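# Stack blue spool on green and reseat the frame

## Task

Set the blue spool upright and centred on top of the green spool, and return the frame to its rests. Both must stay in place by themselves with no arm holding them, and at the end every gripper must be open and all arms moved away.

## Robot and tools

Robots and cameras: there are three identical i2rt Big YAM arms, named arm1, arm2 and arm3. Each has six revolute joints, a two-finger gripper and a camera on the wrist (arm1_cam_wrist, arm2_cam_wrist, arm3_cam_wrist). With joints 1 and 6 at zero and the hand level and pointing forward, the wrist camera rides on top of the hand and looks toward the fingertips. The hand reaches roughly 1.0 m from the joint1 axis. Two fixed room cameras, cam_high and cam_low, see the whole scene. A calibration line per camera gives K, distortion and T_world_to_cam (metres, OpenCV convention). Expect small offsets of a few degrees and millimetres. Wrist-camera poses come from the reported joints, so they can be off by more.

Frame: all poses are in one scene frame. Its origin is on the floor and +z points up. "hand" is the point midway between the fingertips. Its z axis runs along the fingers, and the fingers close along its y axis. The feet of the arms sit at poses that are never printed.

execute_actions(actions, cameras): actions is a list with either no entries or exactly one action object. An empty list only reports state and images. The action has up to three keys, "arm1", "arm2" and "arm3", and each holds a "joints" object. Every value in it is an absolute target, not an offset, in each arm's own joint space:
- joint1_rad, range -2.879 to 2.879. Turns the arm about its foot; positive is counter-clockwise seen from above.
- joint2_rad, range 0 to 3.141. Shoulder; at 0 the upper arm lies back, and larger values raise it and then carry it forward.
- joint3_rad, range 0 to 3.019. Elbow; at 0 it is fully folded, and larger values open it.
- joint4_rad, range -1.692 to 1.57. Hand pitch; positive tips the fingers up.
- joint5_rad, range -1.57 to 1.57. Sideways swing of the hand; positive goes to the arm's right.
- joint6_rad, range -2.094 to 2.094. Hand roll; positive is clockwise viewed from behind the hand.
- gripper_m, range 0 to 0.093, in metres. This is the fingertip gap, not a joint angle. Grip force is about 50 to 62 N per pad.
The tolerances for "done" are ±0.045, ±0.14, ±0.09, ±0.055, ±0.03, ±0.035 rad and ±0.003 m. Any joint or arm you leave out keeps its earlier target and may still be pushing toward it. All named motions start at once but can finish at different times. One action lasts at most 15 s. Each joint moves at its own speed, so the hand can sweep a wide path between postures. cameras is a list of camera names. Leaving it out, null or ["all"] returns every camera, and [] returns none. An unknown key, camera name or out-of-range number rejects the whole call, and nothing moves.

wait(seconds): seconds runs from 0 to 10. Nothing new is commanded, and it returns the same state and images as an empty action.

zoom_image(camera, region): gives a closer look at the latest full image from one camera. region is [x0, y0, x1, y1] in pixels with the origin at the top-left, and it can be at most 504 by 504.

read_manual(section): returns only licence text ("licences"). It is not needed for the task.

finished_scene(scene): pass the current scene number. It ends the scene for good, and the result says whether the goal was met. Only call it once everything is stable, the grippers are open and the arms are clear. A reply without any tool call also ends things.

Reading results: joint_positions lists the measured values, and the "pictures" line gives the order of the images. joint_status reports how each commanded motion ended:
- "off_target": the joint stopped short of its target and may still be pushing.
- "contact_stop": the joint dropped its target and holds where it stopped.
- "time_out": the joint ran out of time. It may keep a target up to 0.375, 0.375, 0.113, 0.225, 0.075 and 0.3 rad (joints 1 to 6) from where it stands, keep pushing, and move there by itself if the way clears.
- "not_followed": a built-in self- and arm-collision check held back that arm's joint targets, shown with the line "joint command not followed" and usually a "cause:" line. The gripper target still runs. The held-back targets may be retried with later actions.
- on_its_own: covers joints this call did not command. Its "held at" value is the target a joint now holds, not where the joint is.
To relieve a joint that is pushing, command it to its reported position. A very small change from the current position may not move the joint at all. A joint carrying a load can sag after a stop.

Heat: holding loads or pushing warms the motors, and this continues while you think. A MOTOR HOT line appears at 85 °C. At 100 °C an OVER-TEMPERATURE FAULT makes that whole arm go limp and fall until it cools. Its unfinished keys then read "limit_stop_at_motor_heat", and you need to resend those targets.

Cautions: the arms do not stop on contact and can push very hard. Two robots pressing hard on each other ends the run as a failure, and a hard hit may too. No state line reports robot-to-robot contact. The collision check can react too late and ignores fingers, gripper housings and wrist cameras. An object touching a robot does not count as a robot touch. Arms do not wait for one another. Avoid dropping, slamming or knocking objects. Anything pushed out of the work area or onto the floor fails the task. Loose objects may get a brief push from outside now and then, so recheck before finishing. The robots keep holding your last command while you are thinking.

Each tool is called as name(argument=value, ...) on one line, values as JSON.

## Session

I'll start by looking at the scene.

execute_actions(actions=[])

Scene clock: 0.00 s.
Motor temperatures (°C, as the motors report them): arm1=[23 20 20 22 22 22] | arm2=[20 22 20 20 22 23] | arm3=[22 21 19 22 22 23]
arm1.joint_positions: joint1_rad=-0.165 joint2_rad=+0.510 joint3_rad=+1.372 joint4_rad=-1.169 joint5_rad=+0.221 joint6_rad=-0.137 gripper_m=+0.095
arm1.joint_status: not commanded
arm1.hand: x=+1.2484 y=+0.0781 z=+1.4082 quat_wxyz=(-0.187, +0.804, -0.089, -0.557) (m; scene frame)
arm2.joint_positions: joint1_rad=-0.267 joint2_rad=+0.588 joint3_rad=+1.422 joint4_rad=-1.334 joint5_rad=+0.047 joint6_rad=-0.232 gripper_m=+0.095
arm2.joint_status: not commanded
arm2.hand: x=-0.6829 y=+1.0488 z=+1.3266 quat_wxyz=(-0.345, -0.464, -0.721, +0.383) (m; scene frame)
arm3.joint_positions: joint1_rad=-0.408 joint2_rad=+0.589 joint3_rad=+1.395 joint4_rad=-1.425 joint5_rad=+0.162 joint6_rad=-0.147 gripper_m=+0.094
arm3.joint_status: not commanded
arm3.hand: x=-0.5381 y=-1.1610 z=+1.3389 quat_wxyz=(-0.461, +0.290, -0.838, -0.033) (m; scene frame)
pictures: arm1_cam_wrist, arm2_cam_wrist, arm3_cam_wrist, cam_high, cam_low
Images, in order (width x height): arm1_cam_wrist 616x616, arm2_cam_wrist 616x616, arm3_cam_wrist 616x616, cam_high 504x504, cam_low 504x504.

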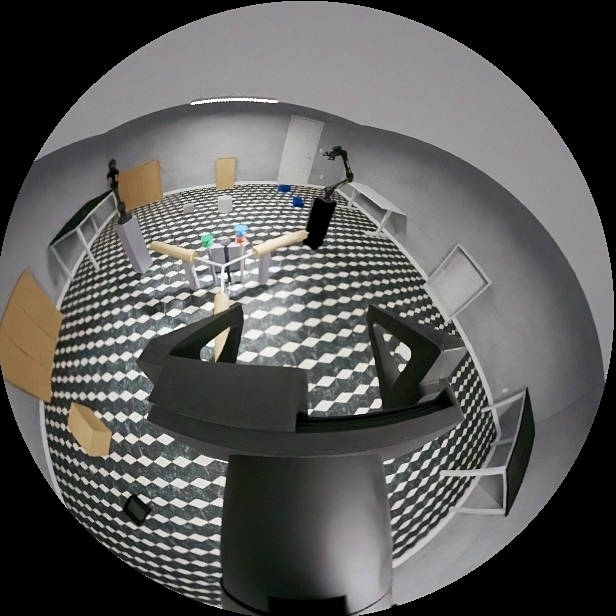

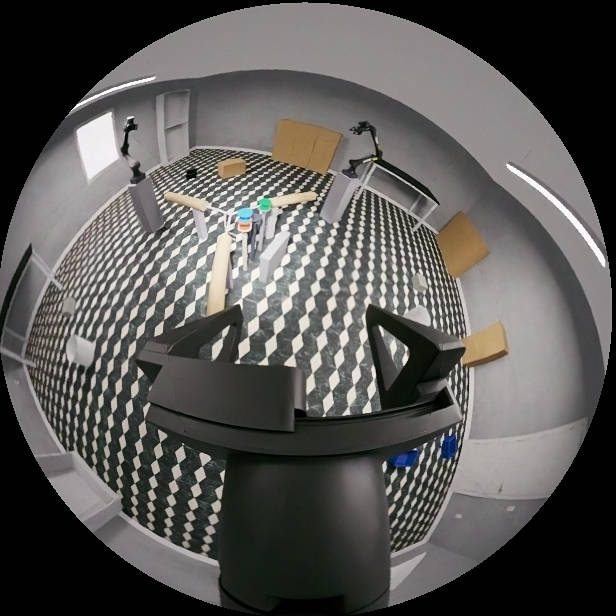

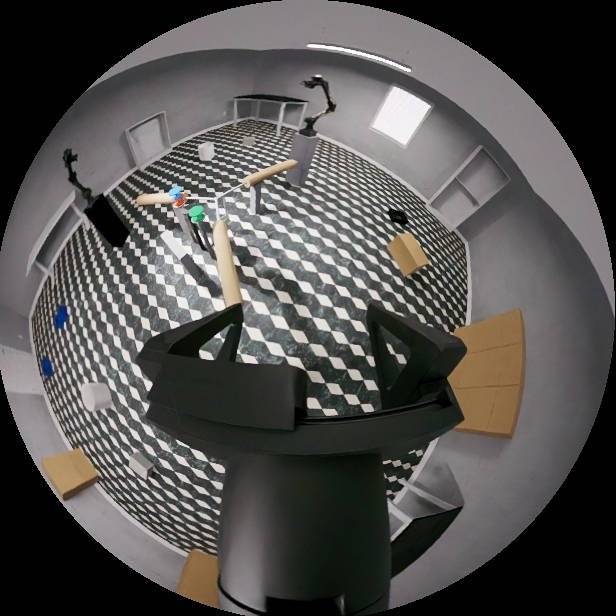

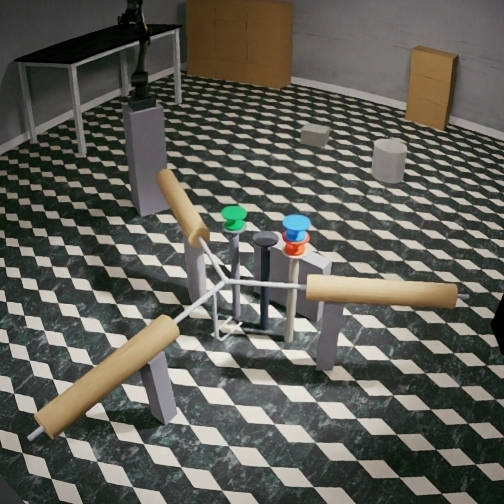

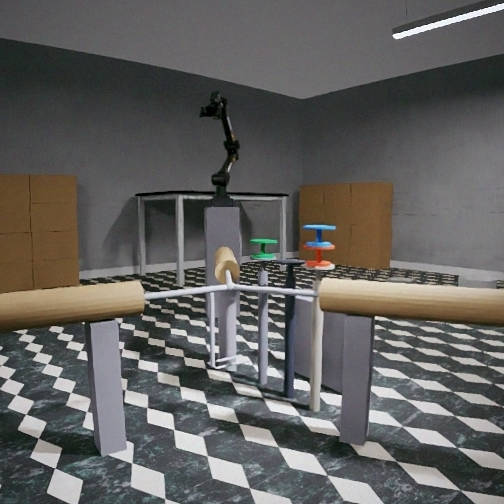

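zoom_image(camera="cam_high", region=[150, 180, 350, 380])

zoom_image(camera="cam_low", region=[180, 200, 380, 420])

Region (150, 180, 350, 380) of cam_high's 504x504 image, scaled by 2.520, with more detail than that image has.

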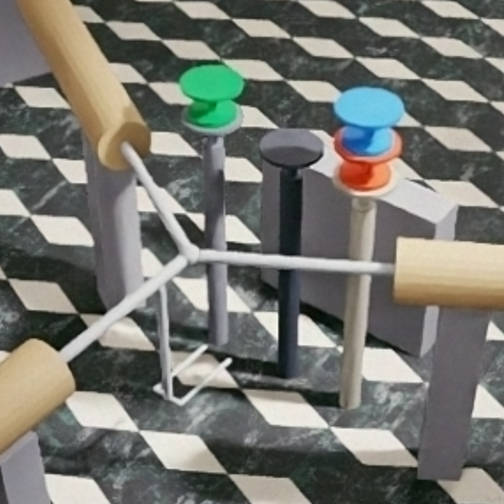

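Region (180, 200, 380, 420) of cam_low's 504x504 image, scaled by 2.291, with more detail than that image has; it fills the left 458 columns of this view, and the rest is white.

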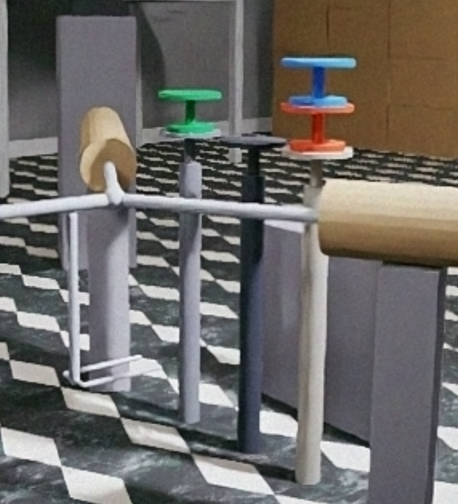

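zoom_image(camera="cam_high", region=[0, 300, 200, 500])

zoom_image(camera="cam_high", region=[300, 230, 504, 400])

zoom_image(camera="cam_high", region=[100, 90, 260, 310])

Region (0, 300, 200, 500) of cam_high's 504x504 image, scaled by 2.520, with more detail than that image has.

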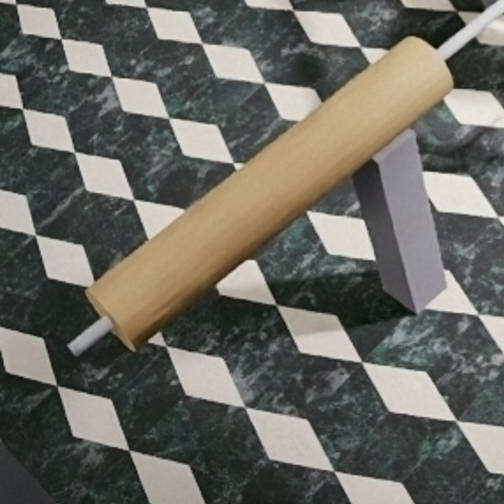

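Region (300, 230, 504, 400) of cam_high's 504x504 image, scaled by 2.471, with more detail than that image has.

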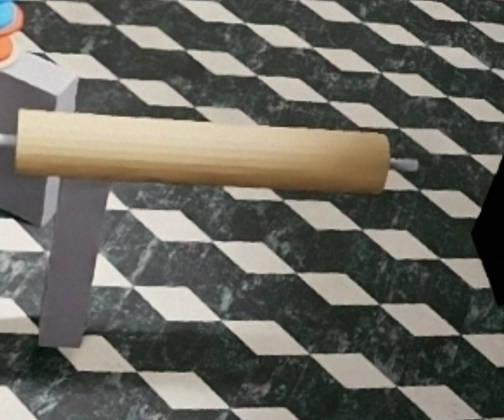

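Region (100, 90, 260, 310) of cam_high's 504x504 image, scaled by 2.291, with more detail than that image has; it fills the left 367 columns of this view, and the rest is white.

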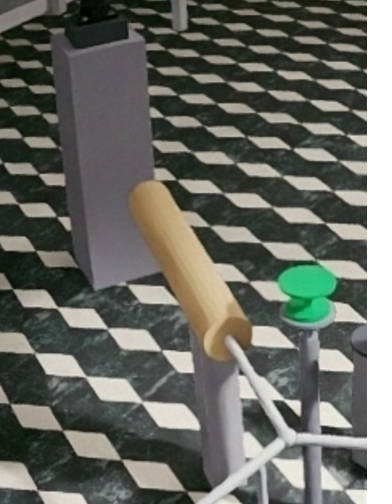

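execute_actions(actions=[{"arm1": {"joints": {"joint1_rad": 0.376, "joint2_rad": 2.096, "joint3_rad": 0.717, "joint4_rad": -0.192, "joint5_rad": 0.0, "joint6_rad": 0.426, "gripper_m": 0.093}}, "arm2": {"joints": {"joint1_rad": 0.345, "joint2_rad": 2.186, "joint3_rad": 1.288, "joint4_rad": -0.672, "joint5_rad": 0.0, "joint6_rad": 0.394, "gripper_m": 0.093}}, "arm3": {"joints": {"joint1_rad": 0.014, "joint2_rad": 2.181, "joint3_rad": 1.065, "joint4_rad": -0.454, "joint5_rad": 0.0, "joint6_rad": 0.064, "gripper_m": 0.093}}}])

Scene clock: 97.97 s.
Motor temperatures (°C, as the motors report them): arm1=[23 20 28 22 22 22] | arm2=[20 23 26 21 22 23] | arm3=[22 21 25 22 22 23]
arm1.joint_positions: joint1_rad=+0.374 joint2_rad=+2.099 joint3_rad=+0.721 joint4_rad=-0.203 joint5_rad=+0.001 joint6_rad=+0.409 gripper_m=+0.093
arm1.joint_status: all done
arm1.hand: x=+1.1309 y=-0.1131 z=+0.6173 quat_wxyz=(-0.003, +0.999, -0.035, +0.013) (m; scene frame)
arm2.joint_positions: joint1_rad=+0.351 joint2_rad=+2.187 joint3_rad=+1.285 joint4_rad=-0.680 joint5_rad=+0.000 joint6_rad=+0.381 gripper_m=+0.093
arm2.joint_status: all done
arm2.hand: x=-0.3324 y=+0.8984 z=+0.6187 quat_wxyz=(+0.005, -0.529, -0.848, +0.006) (m; scene frame)
arm3.joint_positions: joint1_rad=+0.015 joint2_rad=+2.183 joint3_rad=+1.059 joint4_rad=-0.469 joint5_rad=+0.002 joint6_rad=+0.048 gripper_m=+0.093
arm3.joint_status: all done
arm3.hand: x=-0.4888 y=-0.8673 z=+0.6185 quat_wxyz=(+0.009, +0.470, -0.883, +0.007) (m; scene frame)
pictures: arm1_cam_wrist, arm2_cam_wrist, arm3_cam_wrist, cam_high, cam_low
camera_calibration (this result's frames):
arm1_cam_wrist: T_world_to_cam=[[0.0708747, 0.997484, -0.00180513, 0.0339152], [0.796206, -0.055483, 0.602476, -1.27435], [0.600859, -0.0441376, -0.798135, -0.0709115], [0, 0, 0, 1]] pos_world=[1.05485, -0.107664, 0.711226]
arm2_cam_wrist: T_world_to_cam=[[-0.893422, -0.449099, 0.010338, 0.0984813], [-0.359102, 0.727832, 0.584215, -1.13208], [-0.269895, 0.518238, -0.811533, 0.0654189], [0, 0, 0, 1]] pos_world=[-0.30089, 0.834288, 0.713449]
arm3_cam_wrist: T_world_to_cam=[[0.827148, -0.561984, 0.000733095, -0.079844], [-0.45042, -0.662163, 0.598884, -1.15763], [-0.336078, -0.495696, -0.800836, 0.0245783], [0, 0, 0, 1]] pos_world=[-0.447116, -0.799226, 0.713026]
Images, in order (width x height): arm1_cam_wrist 616x616, arm2_cam_wrist 616x616, arm3_cam_wrist 616x616, cam_high 504x504, cam_low 504x504.

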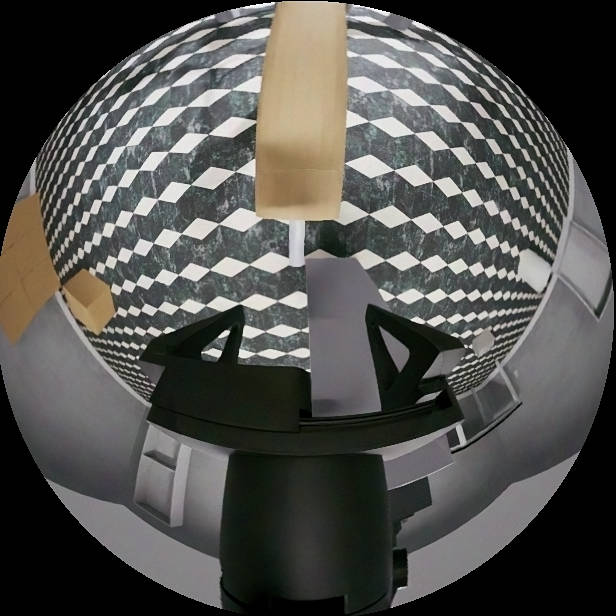

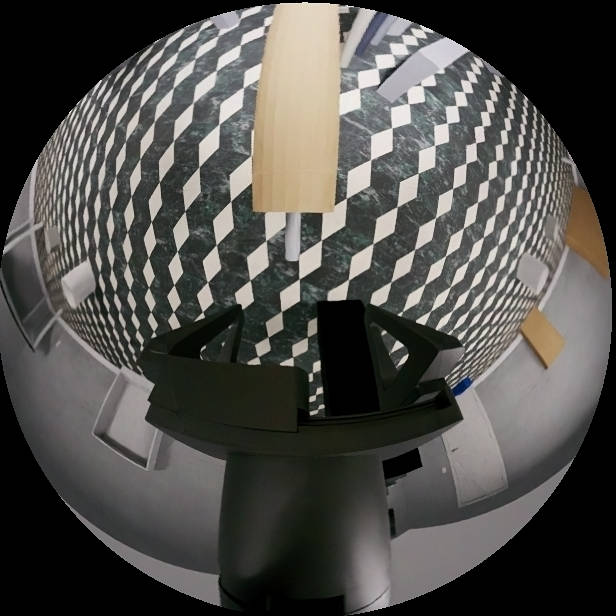

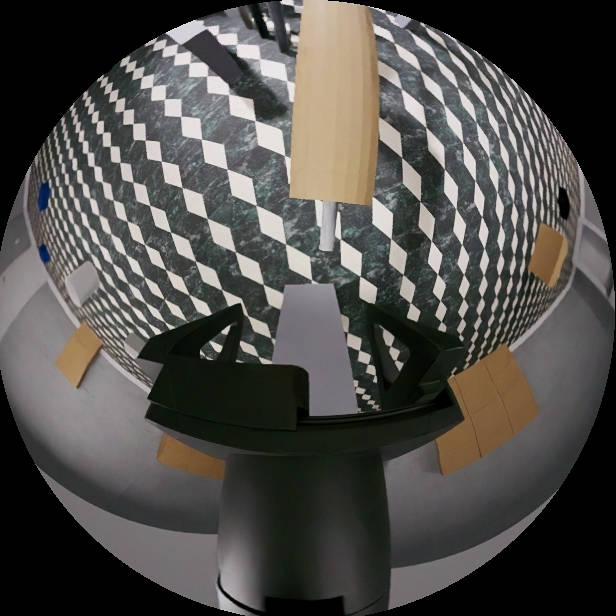

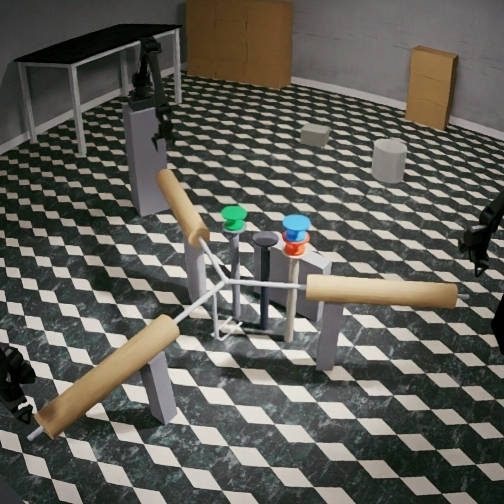

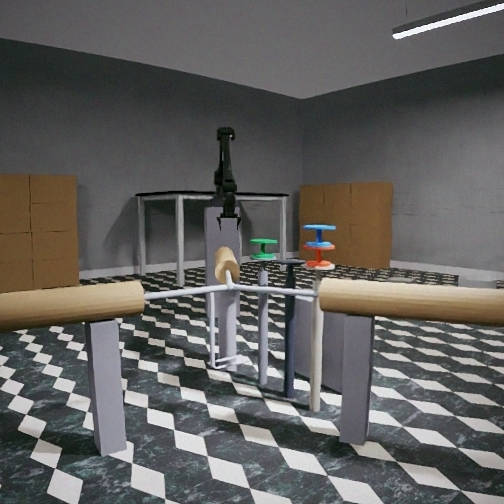

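zoom_image(camera="arm1_cam_wrist", region=[230, 160, 380, 310])

zoom_image(camera="arm2_cam_wrist", region=[230, 160, 380, 310])

zoom_image(camera="arm3_cam_wrist", region=[250, 160, 400, 310])

Region (230, 160, 380, 310) of arm1_cam_wrist's 616x616 image, scaled by 3.360, with more detail than that image has.

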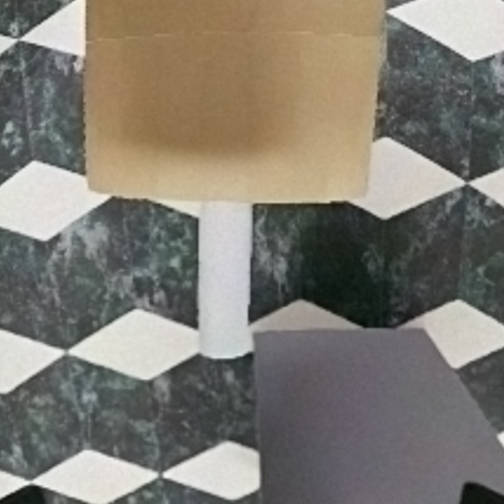

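Region (230, 160, 380, 310) of arm2_cam_wrist's 616x616 image, scaled by 3.360, with more detail than that image has.

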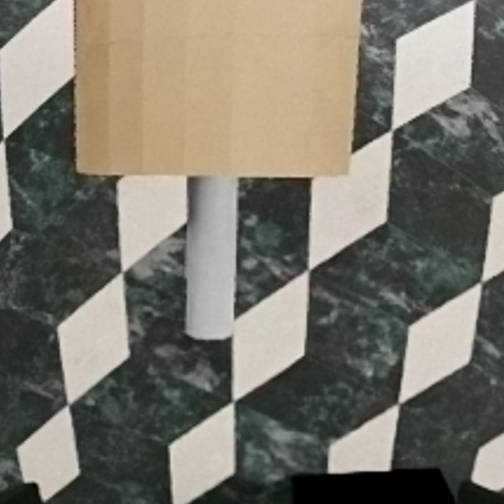

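Region (250, 160, 400, 310) of arm3_cam_wrist's 616x616 image, scaled by 3.360, with more detail than that image has.

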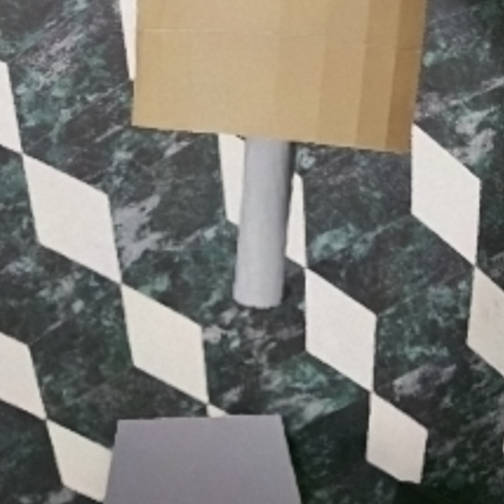

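execute_actions(actions=[{"arm1": {"joints": {"joint1_rad": 0.388, "joint2_rad": 2.408, "joint3_rad": 0.852, "joint4_rad": -0.005, "joint5_rad": 0.0, "joint6_rad": 0.459}}, "arm2": {"joints": {"joint1_rad": 0.364, "joint2_rad": 2.416, "joint3_rad": 1.378, "joint4_rad": -0.525, "joint5_rad": 0.0, "joint6_rad": 0.428}}, "arm3": {"joints": {"joint1_rad": -0.0485, "joint2_rad": 2.453, "joint3_rad": 1.223, "joint4_rad": -0.328, "joint5_rad": 0.0, "joint6_rad": -0.01}}}])

Scene clock: 153.13 s.
Motor temperatures (°C, as the motors report them): arm1=[23 23 22 22 22 22] | arm2=[20 27 24 21 22 23] | arm3=[22 24 22 22 22 23]
arm1.joint_positions: joint1_rad=+0.374 joint2_rad=+2.421 joint3_rad=+0.849 joint4_rad=-0.013 joint5_rad=+0.001 joint6_rad=+0.442 gripper_m=+0.093
arm1.joint_status: all done
arm1.hand: x=+1.1271 y=-0.1152 z=+0.5162 quat_wxyz=(-0.003, +0.999, -0.052, +0.014) (m; scene frame)
arm2.joint_positions: joint1_rad=+0.357 joint2_rad=+2.416 joint3_rad=+1.370 joint4_rad=-0.532 joint5_rad=+0.000 joint6_rad=+0.415 gripper_m=+0.093
arm2.joint_status: all done
arm2.hand: x=-0.3243 y=+0.8935 z=+0.5182 quat_wxyz=(+0.004, -0.541, -0.841, +0.006) (m; scene frame)
arm3.joint_positions: joint1_rad=-0.053 joint2_rad=+2.459 joint3_rad=+1.215 joint4_rad=-0.335 joint5_rad=+0.002 joint6_rad=+0.006 gripper_m=+0.093
arm3.joint_status: all done
arm3.hand: x=-0.4487 y=-0.8640 z=+0.5167 quat_wxyz=(+0.003, +0.458, -0.889, +0.003) (m; scene frame)
pictures: arm1_cam_wrist, arm2_cam_wrist, arm3_cam_wrist, cam_high, cam_low
camera_calibration (this result's frames):
arm1_cam_wrist: T_world_to_cam=[[0.103526, 0.994627, 0.000352904, -0.00216552], [0.792298, -0.0826813, 0.604507, -1.21033], [0.601288, -0.0623028, -0.7966, -0.15284], [0, 0, 0, 1]] pos_world=[1.05107, -0.10744, 0.609901]
arm2_cam_wrist: T_world_to_cam=[[-0.905747, -0.423712, 0.00954696, 0.0783164], [-0.339485, 0.738815, 0.582153, -1.06934], [-0.253719, 0.524042, -0.813023, -0.010628], [0, 0, 0, 1]] pos_world=[-0.294785, 0.828795, 0.613129]
arm3_cam_wrist: T_world_to_cam=[[0.811845, -0.583872, -0.000360618, -0.136237], [-0.472523, -0.657382, 0.587002, -1.07603], [-0.342971, -0.476384, -0.809586, -0.0237018], [0, 0, 0, 1]] pos_world=[-0.405975, -0.798201, 0.612395]
Images, in order (width x height): arm1_cam_wrist 616x616, arm2_cam_wrist 616x616, arm3_cam_wrist 616x616, cam_high 504x504, cam_low 504x504.

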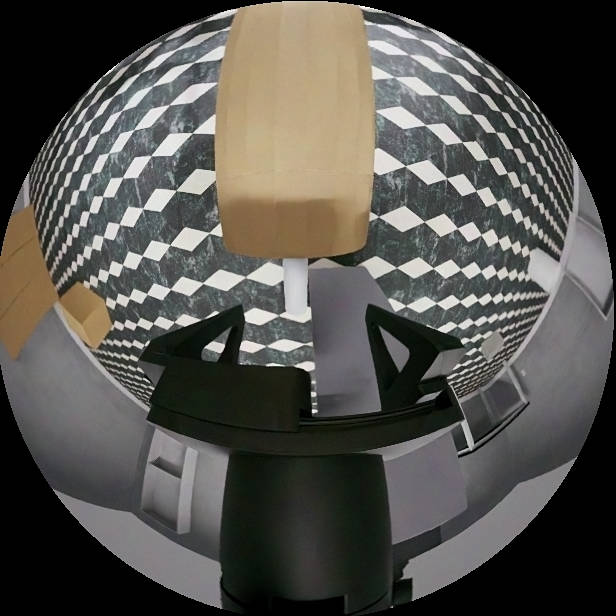

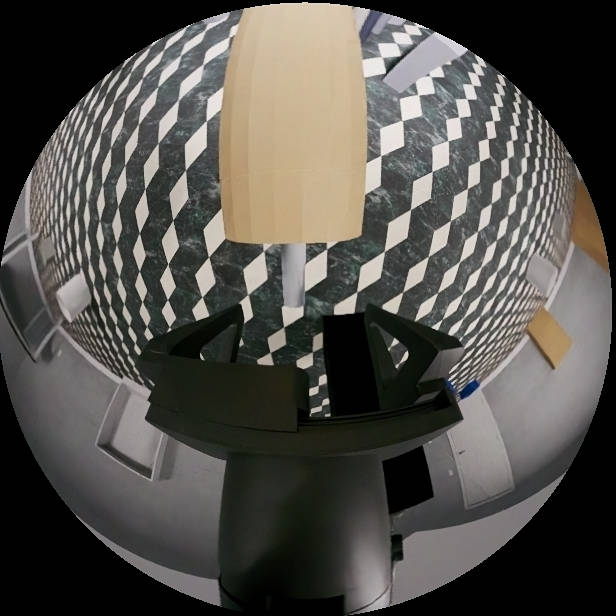

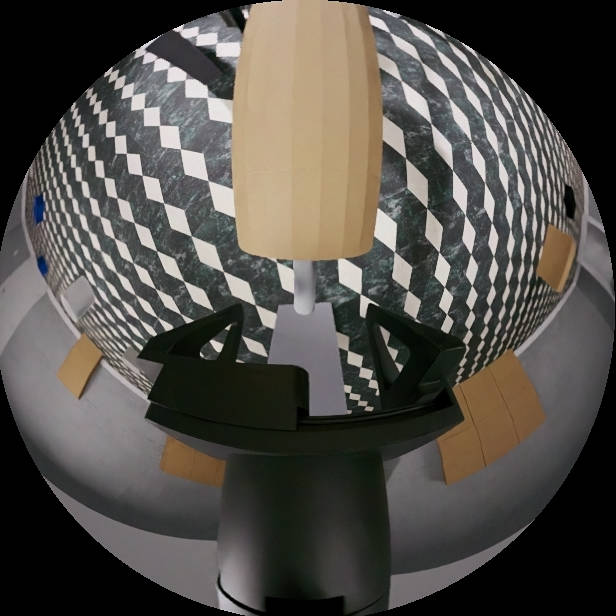

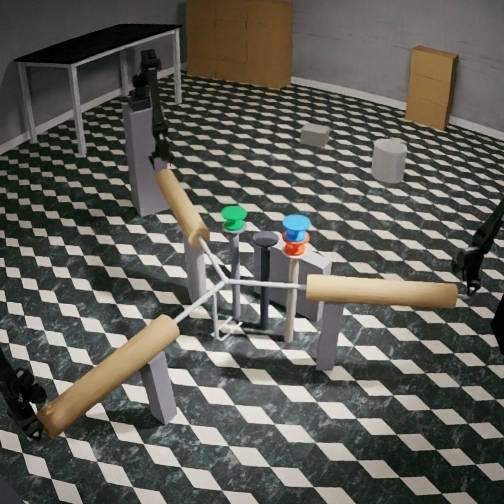

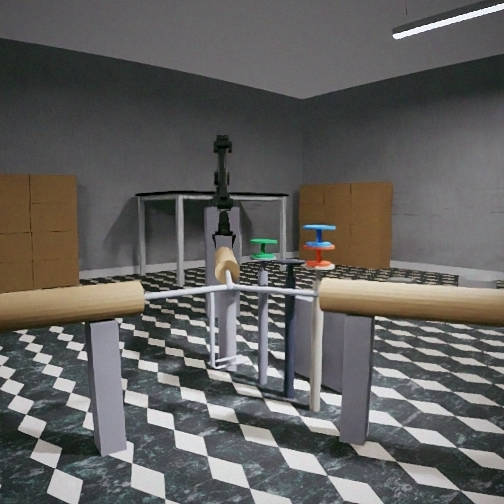

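zoom_image(camera="arm1_cam_wrist", region=[210, 210, 390, 350])

zoom_image(camera="arm2_cam_wrist", region=[210, 210, 390, 350])

zoom_image(camera="arm3_cam_wrist", region=[210, 210, 390, 350])

Region (210, 210, 390, 350) of arm1_cam_wrist's 616x616 image, scaled by 2.800, with more detail than that image has.

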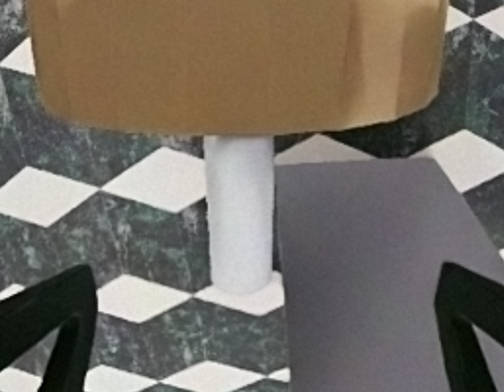

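Region (210, 210, 390, 350) of arm2_cam_wrist's 616x616 image, scaled by 2.800, with more detail than that image has.

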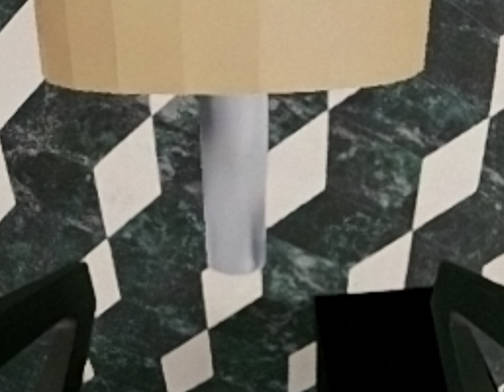

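Region (210, 210, 390, 350) of arm3_cam_wrist's 616x616 image, scaled by 2.800, with more detail than that image has.

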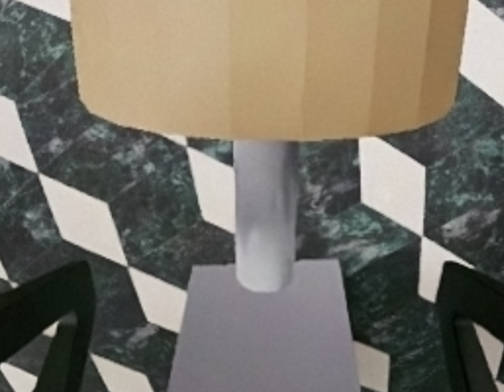

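execute_actions(actions=[{"arm1": {"joints": {"joint1_rad": 0.400, "joint2_rad": 2.560, "joint3_rad": 0.948, "joint4_rad": 0.06, "joint5_rad": 0.0, "joint6_rad": 0.459}}, "arm2": {"joints": {"joint1_rad": 0.378, "joint2_rad": 2.562, "joint3_rad": 1.448, "joint4_rad": -0.443, "joint5_rad": 0.0, "joint6_rad": 0.428}}, "arm3": {"joints": {"joint1_rad": -0.05, "joint2_rad": 2.602, "joint3_rad": 1.308, "joint4_rad": -0.258, "joint5_rad": 0.0, "joint6_rad": -0.01}}}])

Scene clock: 180.23 s.
Motor temperatures (°C, as the motors report them): arm1=[23 24 22 22 22 22] | arm2=[20 28 24 21 22 23] | arm3=[22 25 22 22 22 23]
arm1.joint_positions: joint1_rad=+0.389 joint2_rad=+2.565 joint3_rad=+0.945 joint4_rad=+0.051 joint5_rad=+0.001 joint6_rad=+0.450 gripper_m=+0.093
arm1.joint_status: all done
arm1.hand: x=+1.1198 y=-0.1236 z=+0.4671 quat_wxyz=(+0.000, +0.999, -0.048, +0.007) (m; scene frame)
arm2.joint_positions: joint1_rad=+0.374 joint2_rad=+2.560 joint3_rad=+1.438 joint4_rad=-0.449 joint5_rad=+0.000 joint6_rad=+0.415 gripper_m=+0.093
arm2.joint_status: all done
arm2.hand: x=-0.3175 y=+0.8989 z=+0.4552 quat_wxyz=(+0.000, -0.534, -0.846, +0.007) (m; scene frame)
arm3.joint_positions: joint1_rad=-0.052 joint2_rad=+2.528 joint3_rad=+1.299 joint4_rad=-0.274 joint5_rad=-0.003 joint6_rad=-0.004 gripper_m=+0.093
arm3.joint_status: all done
arm3.hand: x=-0.4291 y=-0.8338 z=+0.4954 quat_wxyz=(-0.030, +0.463, -0.886, -0.017) (m; scene frame)
pictures: arm1_cam_wrist, arm2_cam_wrist, arm3_cam_wrist, cam_high, cam_low
camera_calibration (this result's frames):
arm1_cam_wrist: T_world_to_cam=[[0.0967427, 0.995288, -0.00648205, 0.0178285], [0.801653, -0.0740579, 0.593185, -1.17967], [0.58991, -0.0625826, -0.80504, -0.171415], [0, 0, 0, 1]] pos_world=[1.04508, -0.115836, 0.56188]
arm2_cam_wrist: T_world_to_cam=[[-0.898345, -0.439239, 0.00682147, 0.104883], [-0.355251, 0.73553, 0.576881, -1.03394], [-0.258406, 0.515814, -0.8168, -0.0552955], [0, 0, 0, 1]] pos_world=[-0.287377, 0.835086, 0.55058]
arm3_cam_wrist: T_world_to_cam=[[0.818462, -0.574535, -0.00544777, -0.121456], [-0.486919, -0.698619, 0.524253, -1.04392], [-0.305007, -0.426428, -0.851545, 0.0589271], [0, 0, 0, 1]] pos_world=[-0.390922, -0.773952, 0.596793]
Images, in order (width x height): arm1_cam_wrist 616x616, arm2_cam_wrist 616x616, arm3_cam_wrist 616x616, cam_high 504x504, cam_low 504x504.

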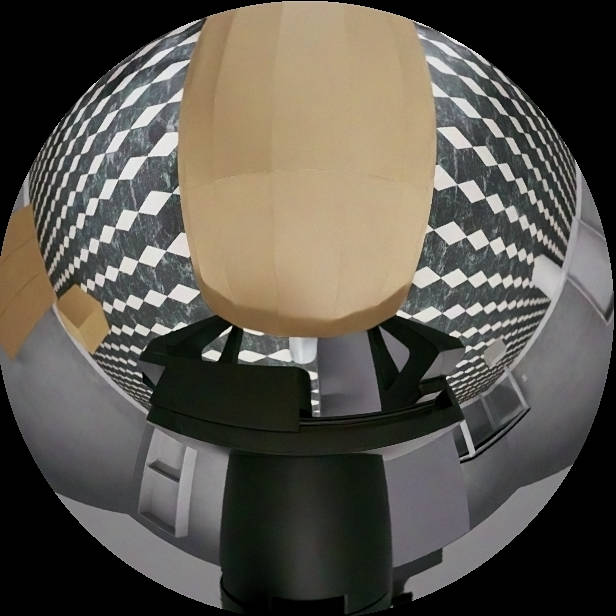

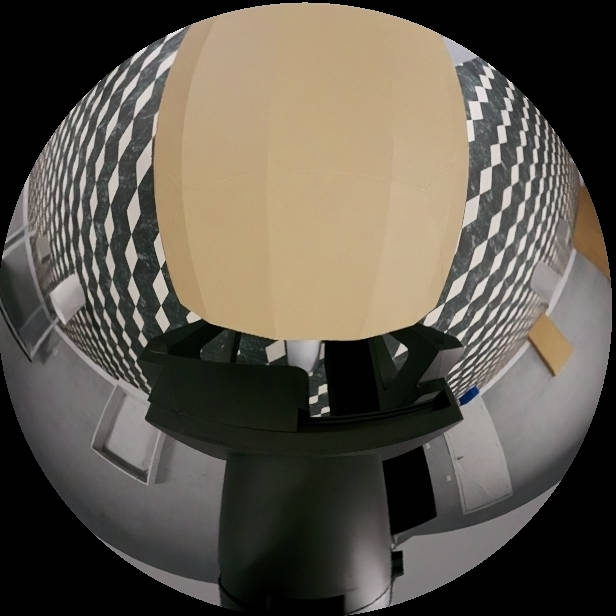

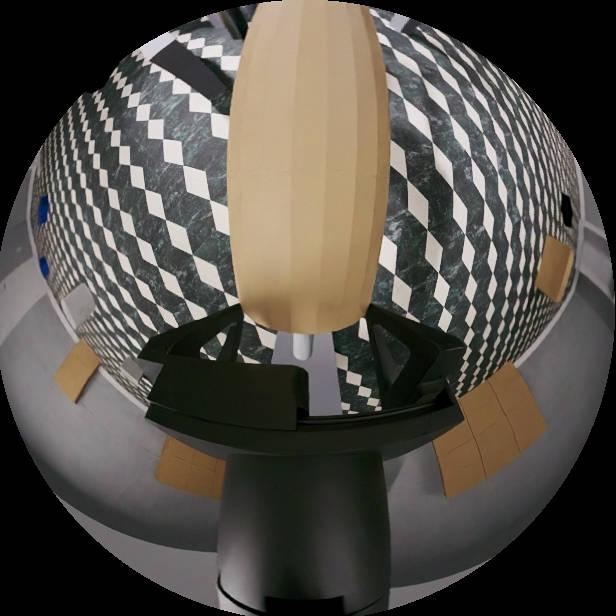

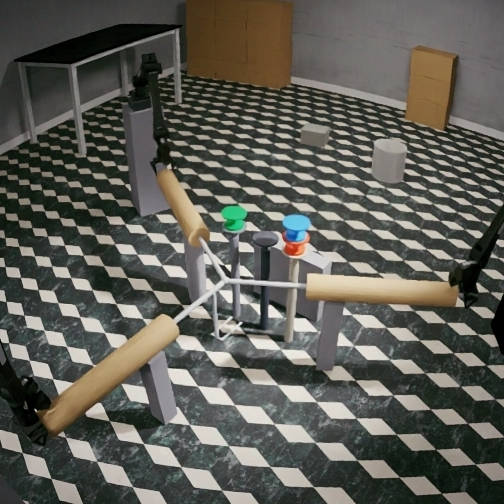

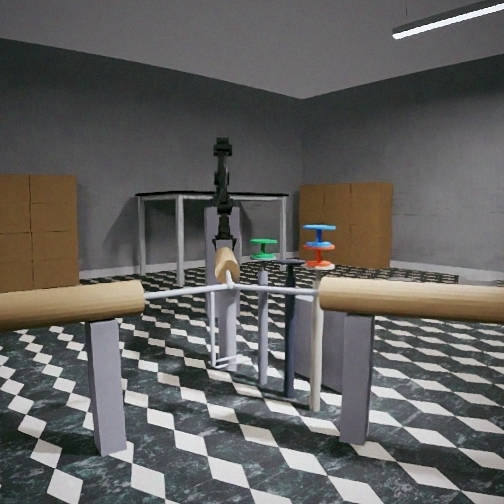

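execute_actions(actions=[{"arm3": {"joints": {"joint2_rad": 2.48, "joint3_rad": 1.308, "joint4_rad": -0.274}}}], cameras=[])

execute_actions(actions=[{"arm3": {"joints": {"joint2_rad": 2.48, "joint3_rad": 1.24, "joint4_rad": -0.33}}}], cameras=[])

execute_actions(actions=[{"arm3": {"joints": {"joint2_rad": 2.602, "joint3_rad": 1.26, "joint4_rad": -0.30}}}], cameras=["arm3_cam_wrist", "cam_low"])

Scene clock: 186.43 s.
Motor temperatures (°C, as the motors report them): arm1=[23 24 22 22 22 22] | arm2=[20 29 24 21 22 23] | arm3=[22 25 22 22 22 23]
arm1.joint_positions: joint1_rad=+0.389 joint2_rad=+2.565 joint3_rad=+0.945 joint4_rad=+0.051 joint5_rad=+0.001 joint6_rad=+0.450 gripper_m=+0.093
arm1.joint_status: not commanded
arm1.hand: x=+1.1198 y=-0.1236 z=+0.4671 quat_wxyz=(+0.000, +0.999, -0.048, +0.007) (m; scene frame)
arm2.joint_positions: joint1_rad=+0.374 joint2_rad=+2.560 joint3_rad=+1.438 joint4_rad=-0.449 joint5_rad=+0.000 joint6_rad=+0.415 gripper_m=+0.093
arm2.joint_status: not commanded
arm2.hand: x=-0.3175 y=+0.8989 z=+0.4552 quat_wxyz=(+0.000, -0.534, -0.846, +0.007) (m; scene frame)
arm3.joint_positions: joint1_rad=-0.052 joint2_rad=+2.480 joint3_rad=+1.297 joint4_rad=-0.278 joint5_rad=-0.002 joint6_rad=-0.004 gripper_m=+0.093
arm3.joint_status: all done
arm3.hand: x=-0.4185 y=-0.8190 z=+0.5189 quat_wxyz=(-0.048, +0.463, -0.885, -0.026) (m; scene frame)
pictures: none
No camera images: the call's "cameras" was empty. Leave "cameras" out to get every camera's image.

Scene clock: 187.27 s.
Motor temperatures (°C, as the motors report them): arm1=[23 24 22 22 22 22] | arm2=[20 29 24 21 22 23] | arm3=[22 25 22 22 22 23]
arm1.joint_positions: joint1_rad=+0.389 joint2_rad=+2.565 joint3_rad=+0.945 joint4_rad=+0.051 joint5_rad=+0.001 joint6_rad=+0.450 gripper_m=+0.093
arm1.joint_status: not commanded
arm1.hand: x=+1.1198 y=-0.1236 z=+0.4671 quat_wxyz=(+0.000, +0.999, -0.048, +0.007) (m; scene frame)
arm2.joint_positions: joint1_rad=+0.374 joint2_rad=+2.560 joint3_rad=+1.438 joint4_rad=-0.449 joint5_rad=+0.000 joint6_rad=+0.415 gripper_m=+0.093
arm2.joint_status: not commanded
arm2.hand: x=-0.3175 y=+0.8989 z=+0.4552 quat_wxyz=(+0.000, -0.534, -0.846, +0.007) (m; scene frame)
arm3.joint_positions: joint1_rad=-0.052 joint2_rad=+2.476 joint3_rad=+1.235 joint4_rad=-0.318 joint5_rad=-0.002 joint6_rad=-0.004 gripper_m=+0.093
arm3.joint_status: all done
arm3.hand: x=-0.4445 y=-0.8561 z=+0.5112 quat_wxyz=(-0.005, +0.463, -0.886, -0.004) (m; scene frame)
pictures: none
No camera images: the call's "cameras" was empty. Leave "cameras" out to get every camera's image.

Scene clock: 188.20 s.
Motor temperatures (°C, as the motors report them): arm1=[23 24 22 22 22 22] | arm2=[20 29 24 21 22 23] | arm3=[22 25 22 22 22 23]
arm1.joint_positions: joint1_rad=+0.389 joint2_rad=+2.565 joint3_rad=+0.945 joint4_rad=+0.051 joint5_rad=+0.001 joint6_rad=+0.450 gripper_m=+0.093
arm1.joint_status: not commanded
arm1.hand: x=+1.1198 y=-0.1236 z=+0.4671 quat_wxyz=(+0.000, +0.999, -0.048, +0.007) (m; scene frame)
arm2.joint_positions: joint1_rad=+0.374 joint2_rad=+2.560 joint3_rad=+1.438 joint4_rad=-0.449 joint5_rad=+0.000 joint6_rad=+0.415 gripper_m=+0.093
arm2.joint_status: not commanded
arm2.hand: x=-0.3175 y=+0.8989 z=+0.4552 quat_wxyz=(+0.000, -0.534, -0.846, +0.007) (m; scene frame)
arm3.joint_positions: joint1_rad=-0.052 joint2_rad=+2.604 joint3_rad=+1.255 joint4_rad=-0.310 joint5_rad=-0.002 joint6_rad=-0.004 gripper_m=+0.093
arm3.joint_status: all done
arm3.hand: x=-0.4697 y=-0.8920 z=+0.4560 quat_wxyz=(+0.039, +0.463, -0.885, +0.019) (m; scene frame)
pictures: arm3_cam_wrist, cam_low
camera_calibration (this result's frames):
arm3_cam_wrist: T_world_to_cam=[[0.81801, -0.575186, -0.00455025, -0.123041], [-0.434724, -0.623392, 0.649921, -1.04932], [-0.376662, -0.529664, -0.759988, -0.179302], [0, 0, 0, 1]] pos_world=[-0.423052, -0.81988, 0.545149]
Images, in order (width x height): arm3_cam_wrist 616x616, cam_low 504x504.

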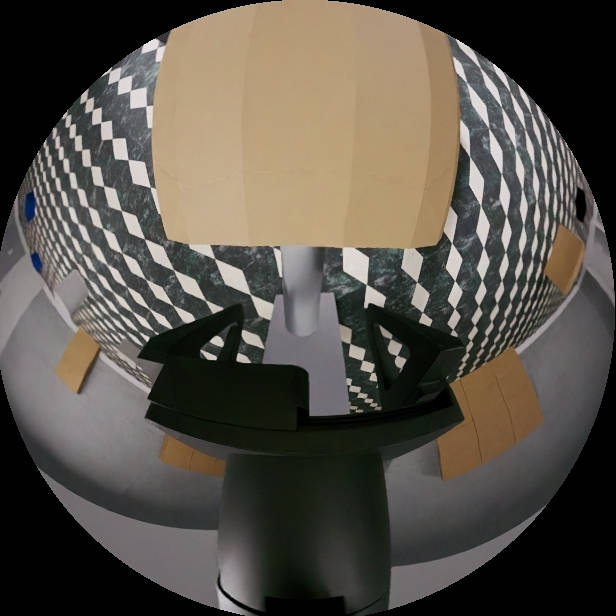

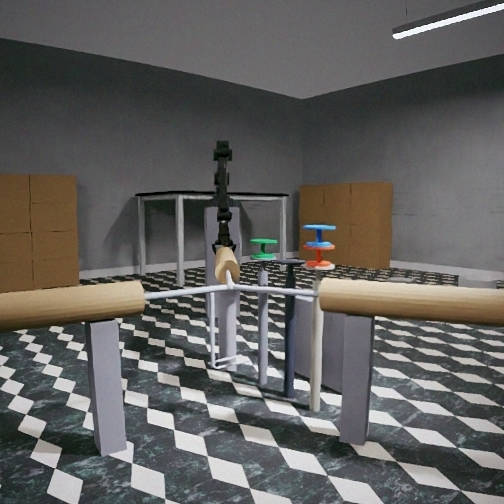

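execute_actions(actions=[{"arm3": {"joints": {"joint2_rad": 2.602, "joint3_rad": 1.302, "joint4_rad": -0.256}}}])

Scene clock: 194.67 s.
Motor temperatures (°C, as the motors report them): arm1=[23 25 22 22 22 22] | arm2=[20 29 24 21 22 23] | arm3=[22 25 22 22 22 23]
arm1.joint_positions: joint1_rad=+0.389 joint2_rad=+2.565 joint3_rad=+0.945 joint4_rad=+0.051 joint5_rad=+0.001 joint6_rad=+0.450 gripper_m=+0.093
arm1.joint_status: not commanded
arm1.hand: x=+1.1198 y=-0.1236 z=+0.4671 quat_wxyz=(+0.000, +0.999, -0.048, +0.007) (m; scene frame)
arm2.joint_positions: joint1_rad=+0.374 joint2_rad=+2.560 joint3_rad=+1.438 joint4_rad=-0.449 joint5_rad=+0.000 joint6_rad=+0.415 gripper_m=+0.093
arm2.joint_status: not commanded
arm2.hand: x=-0.3175 y=+0.8989 z=+0.4552 quat_wxyz=(+0.000, -0.534, -0.846, +0.007) (m; scene frame)
arm3.joint_positions: joint1_rad=-0.052 joint2_rad=+2.603 joint3_rad=+1.295 joint4_rad=-0.268 joint5_rad=-0.002 joint6_rad=-0.004 gripper_m=+0.093
arm3.joint_status: all done
arm3.hand: x=-0.4496 y=-0.8633 z=+0.4590 quat_wxyz=(+0.003, +0.463, -0.886, +0.001) (m; scene frame)
pictures: arm1_cam_wrist, arm2_cam_wrist, arm3_cam_wrist, cam_high, cam_low
camera_calibration (this result's frames):
arm1_cam_wrist: T_world_to_cam=[[0.0967427, 0.995288, -0.00648205, 0.0178285], [0.801653, -0.0740579, 0.593185, -1.17967], [0.58991, -0.0625826, -0.80504, -0.171415], [0, 0, 0, 1]] pos_world=[1.04508, -0.115836, 0.56188]
arm2_cam_wrist: T_world_to_cam=[[-0.898345, -0.439239, 0.00682147, 0.104883], [-0.355251, 0.73553, 0.576881, -1.03394], [-0.258406, 0.515814, -0.8168, -0.0552955], [0, 0, 0, 1]] pos_world=[-0.287377, 0.835086, 0.55058]
arm3_cam_wrist: T_world_to_cam=[[0.818233, -0.574868, -0.00463647, -0.12257], [-0.463822, -0.664898, 0.585474, -1.044], [-0.339653, -0.476903, -0.810678, -0.0687842], [0, 0, 0, 1]] pos_world=[-0.4073, -0.797416, 0.554902]
Images, in order (width x height): arm1_cam_wrist 616x616, arm2_cam_wrist 616x616, arm3_cam_wrist 616x616, cam_high 504x504, cam_low 504x504.

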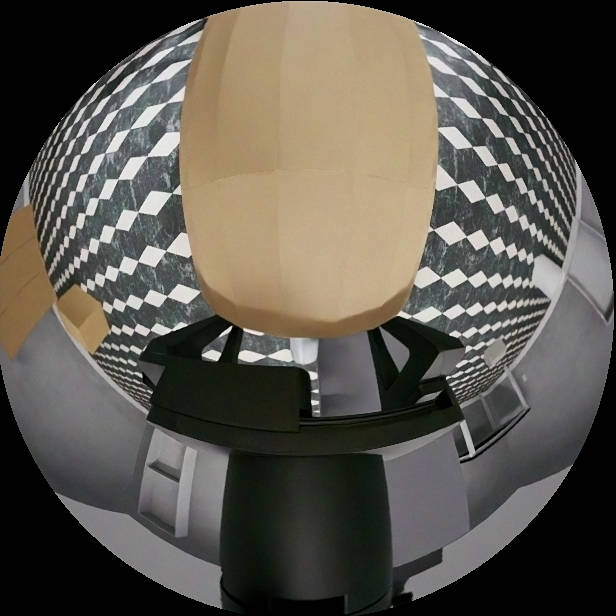

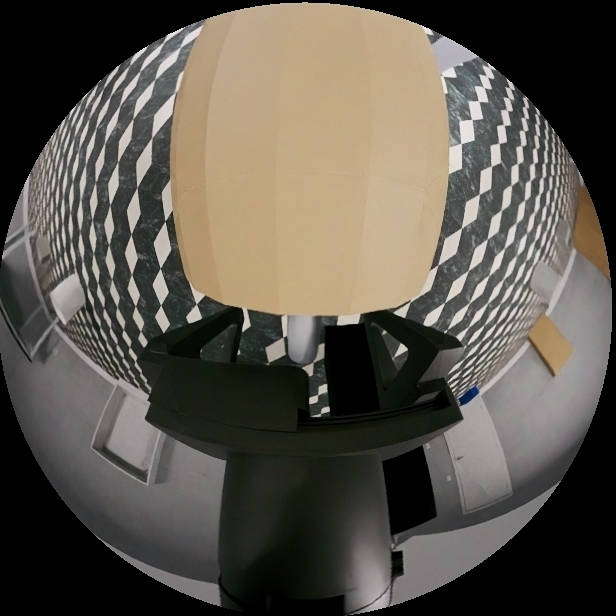

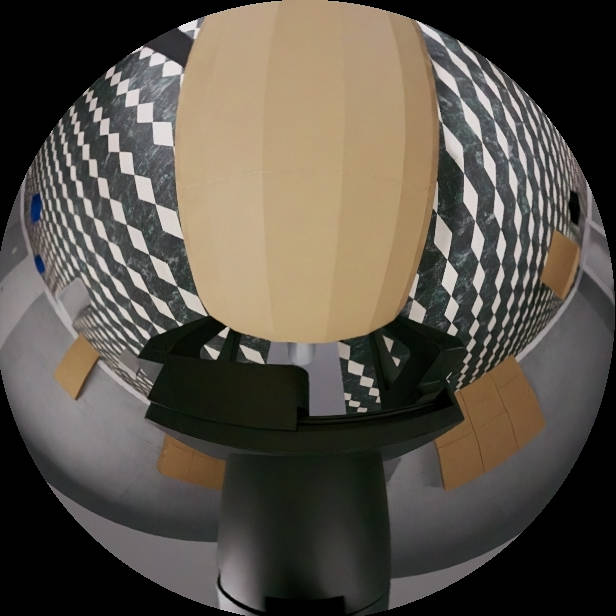

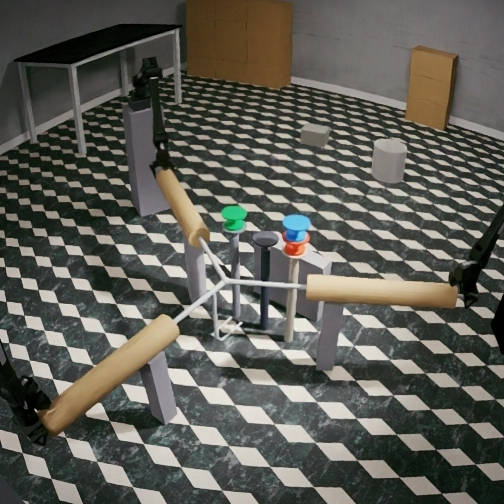

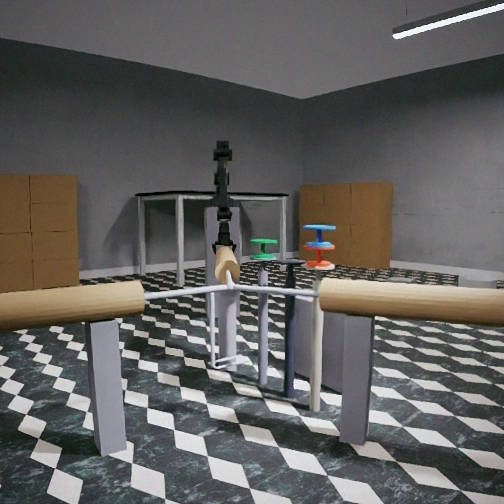

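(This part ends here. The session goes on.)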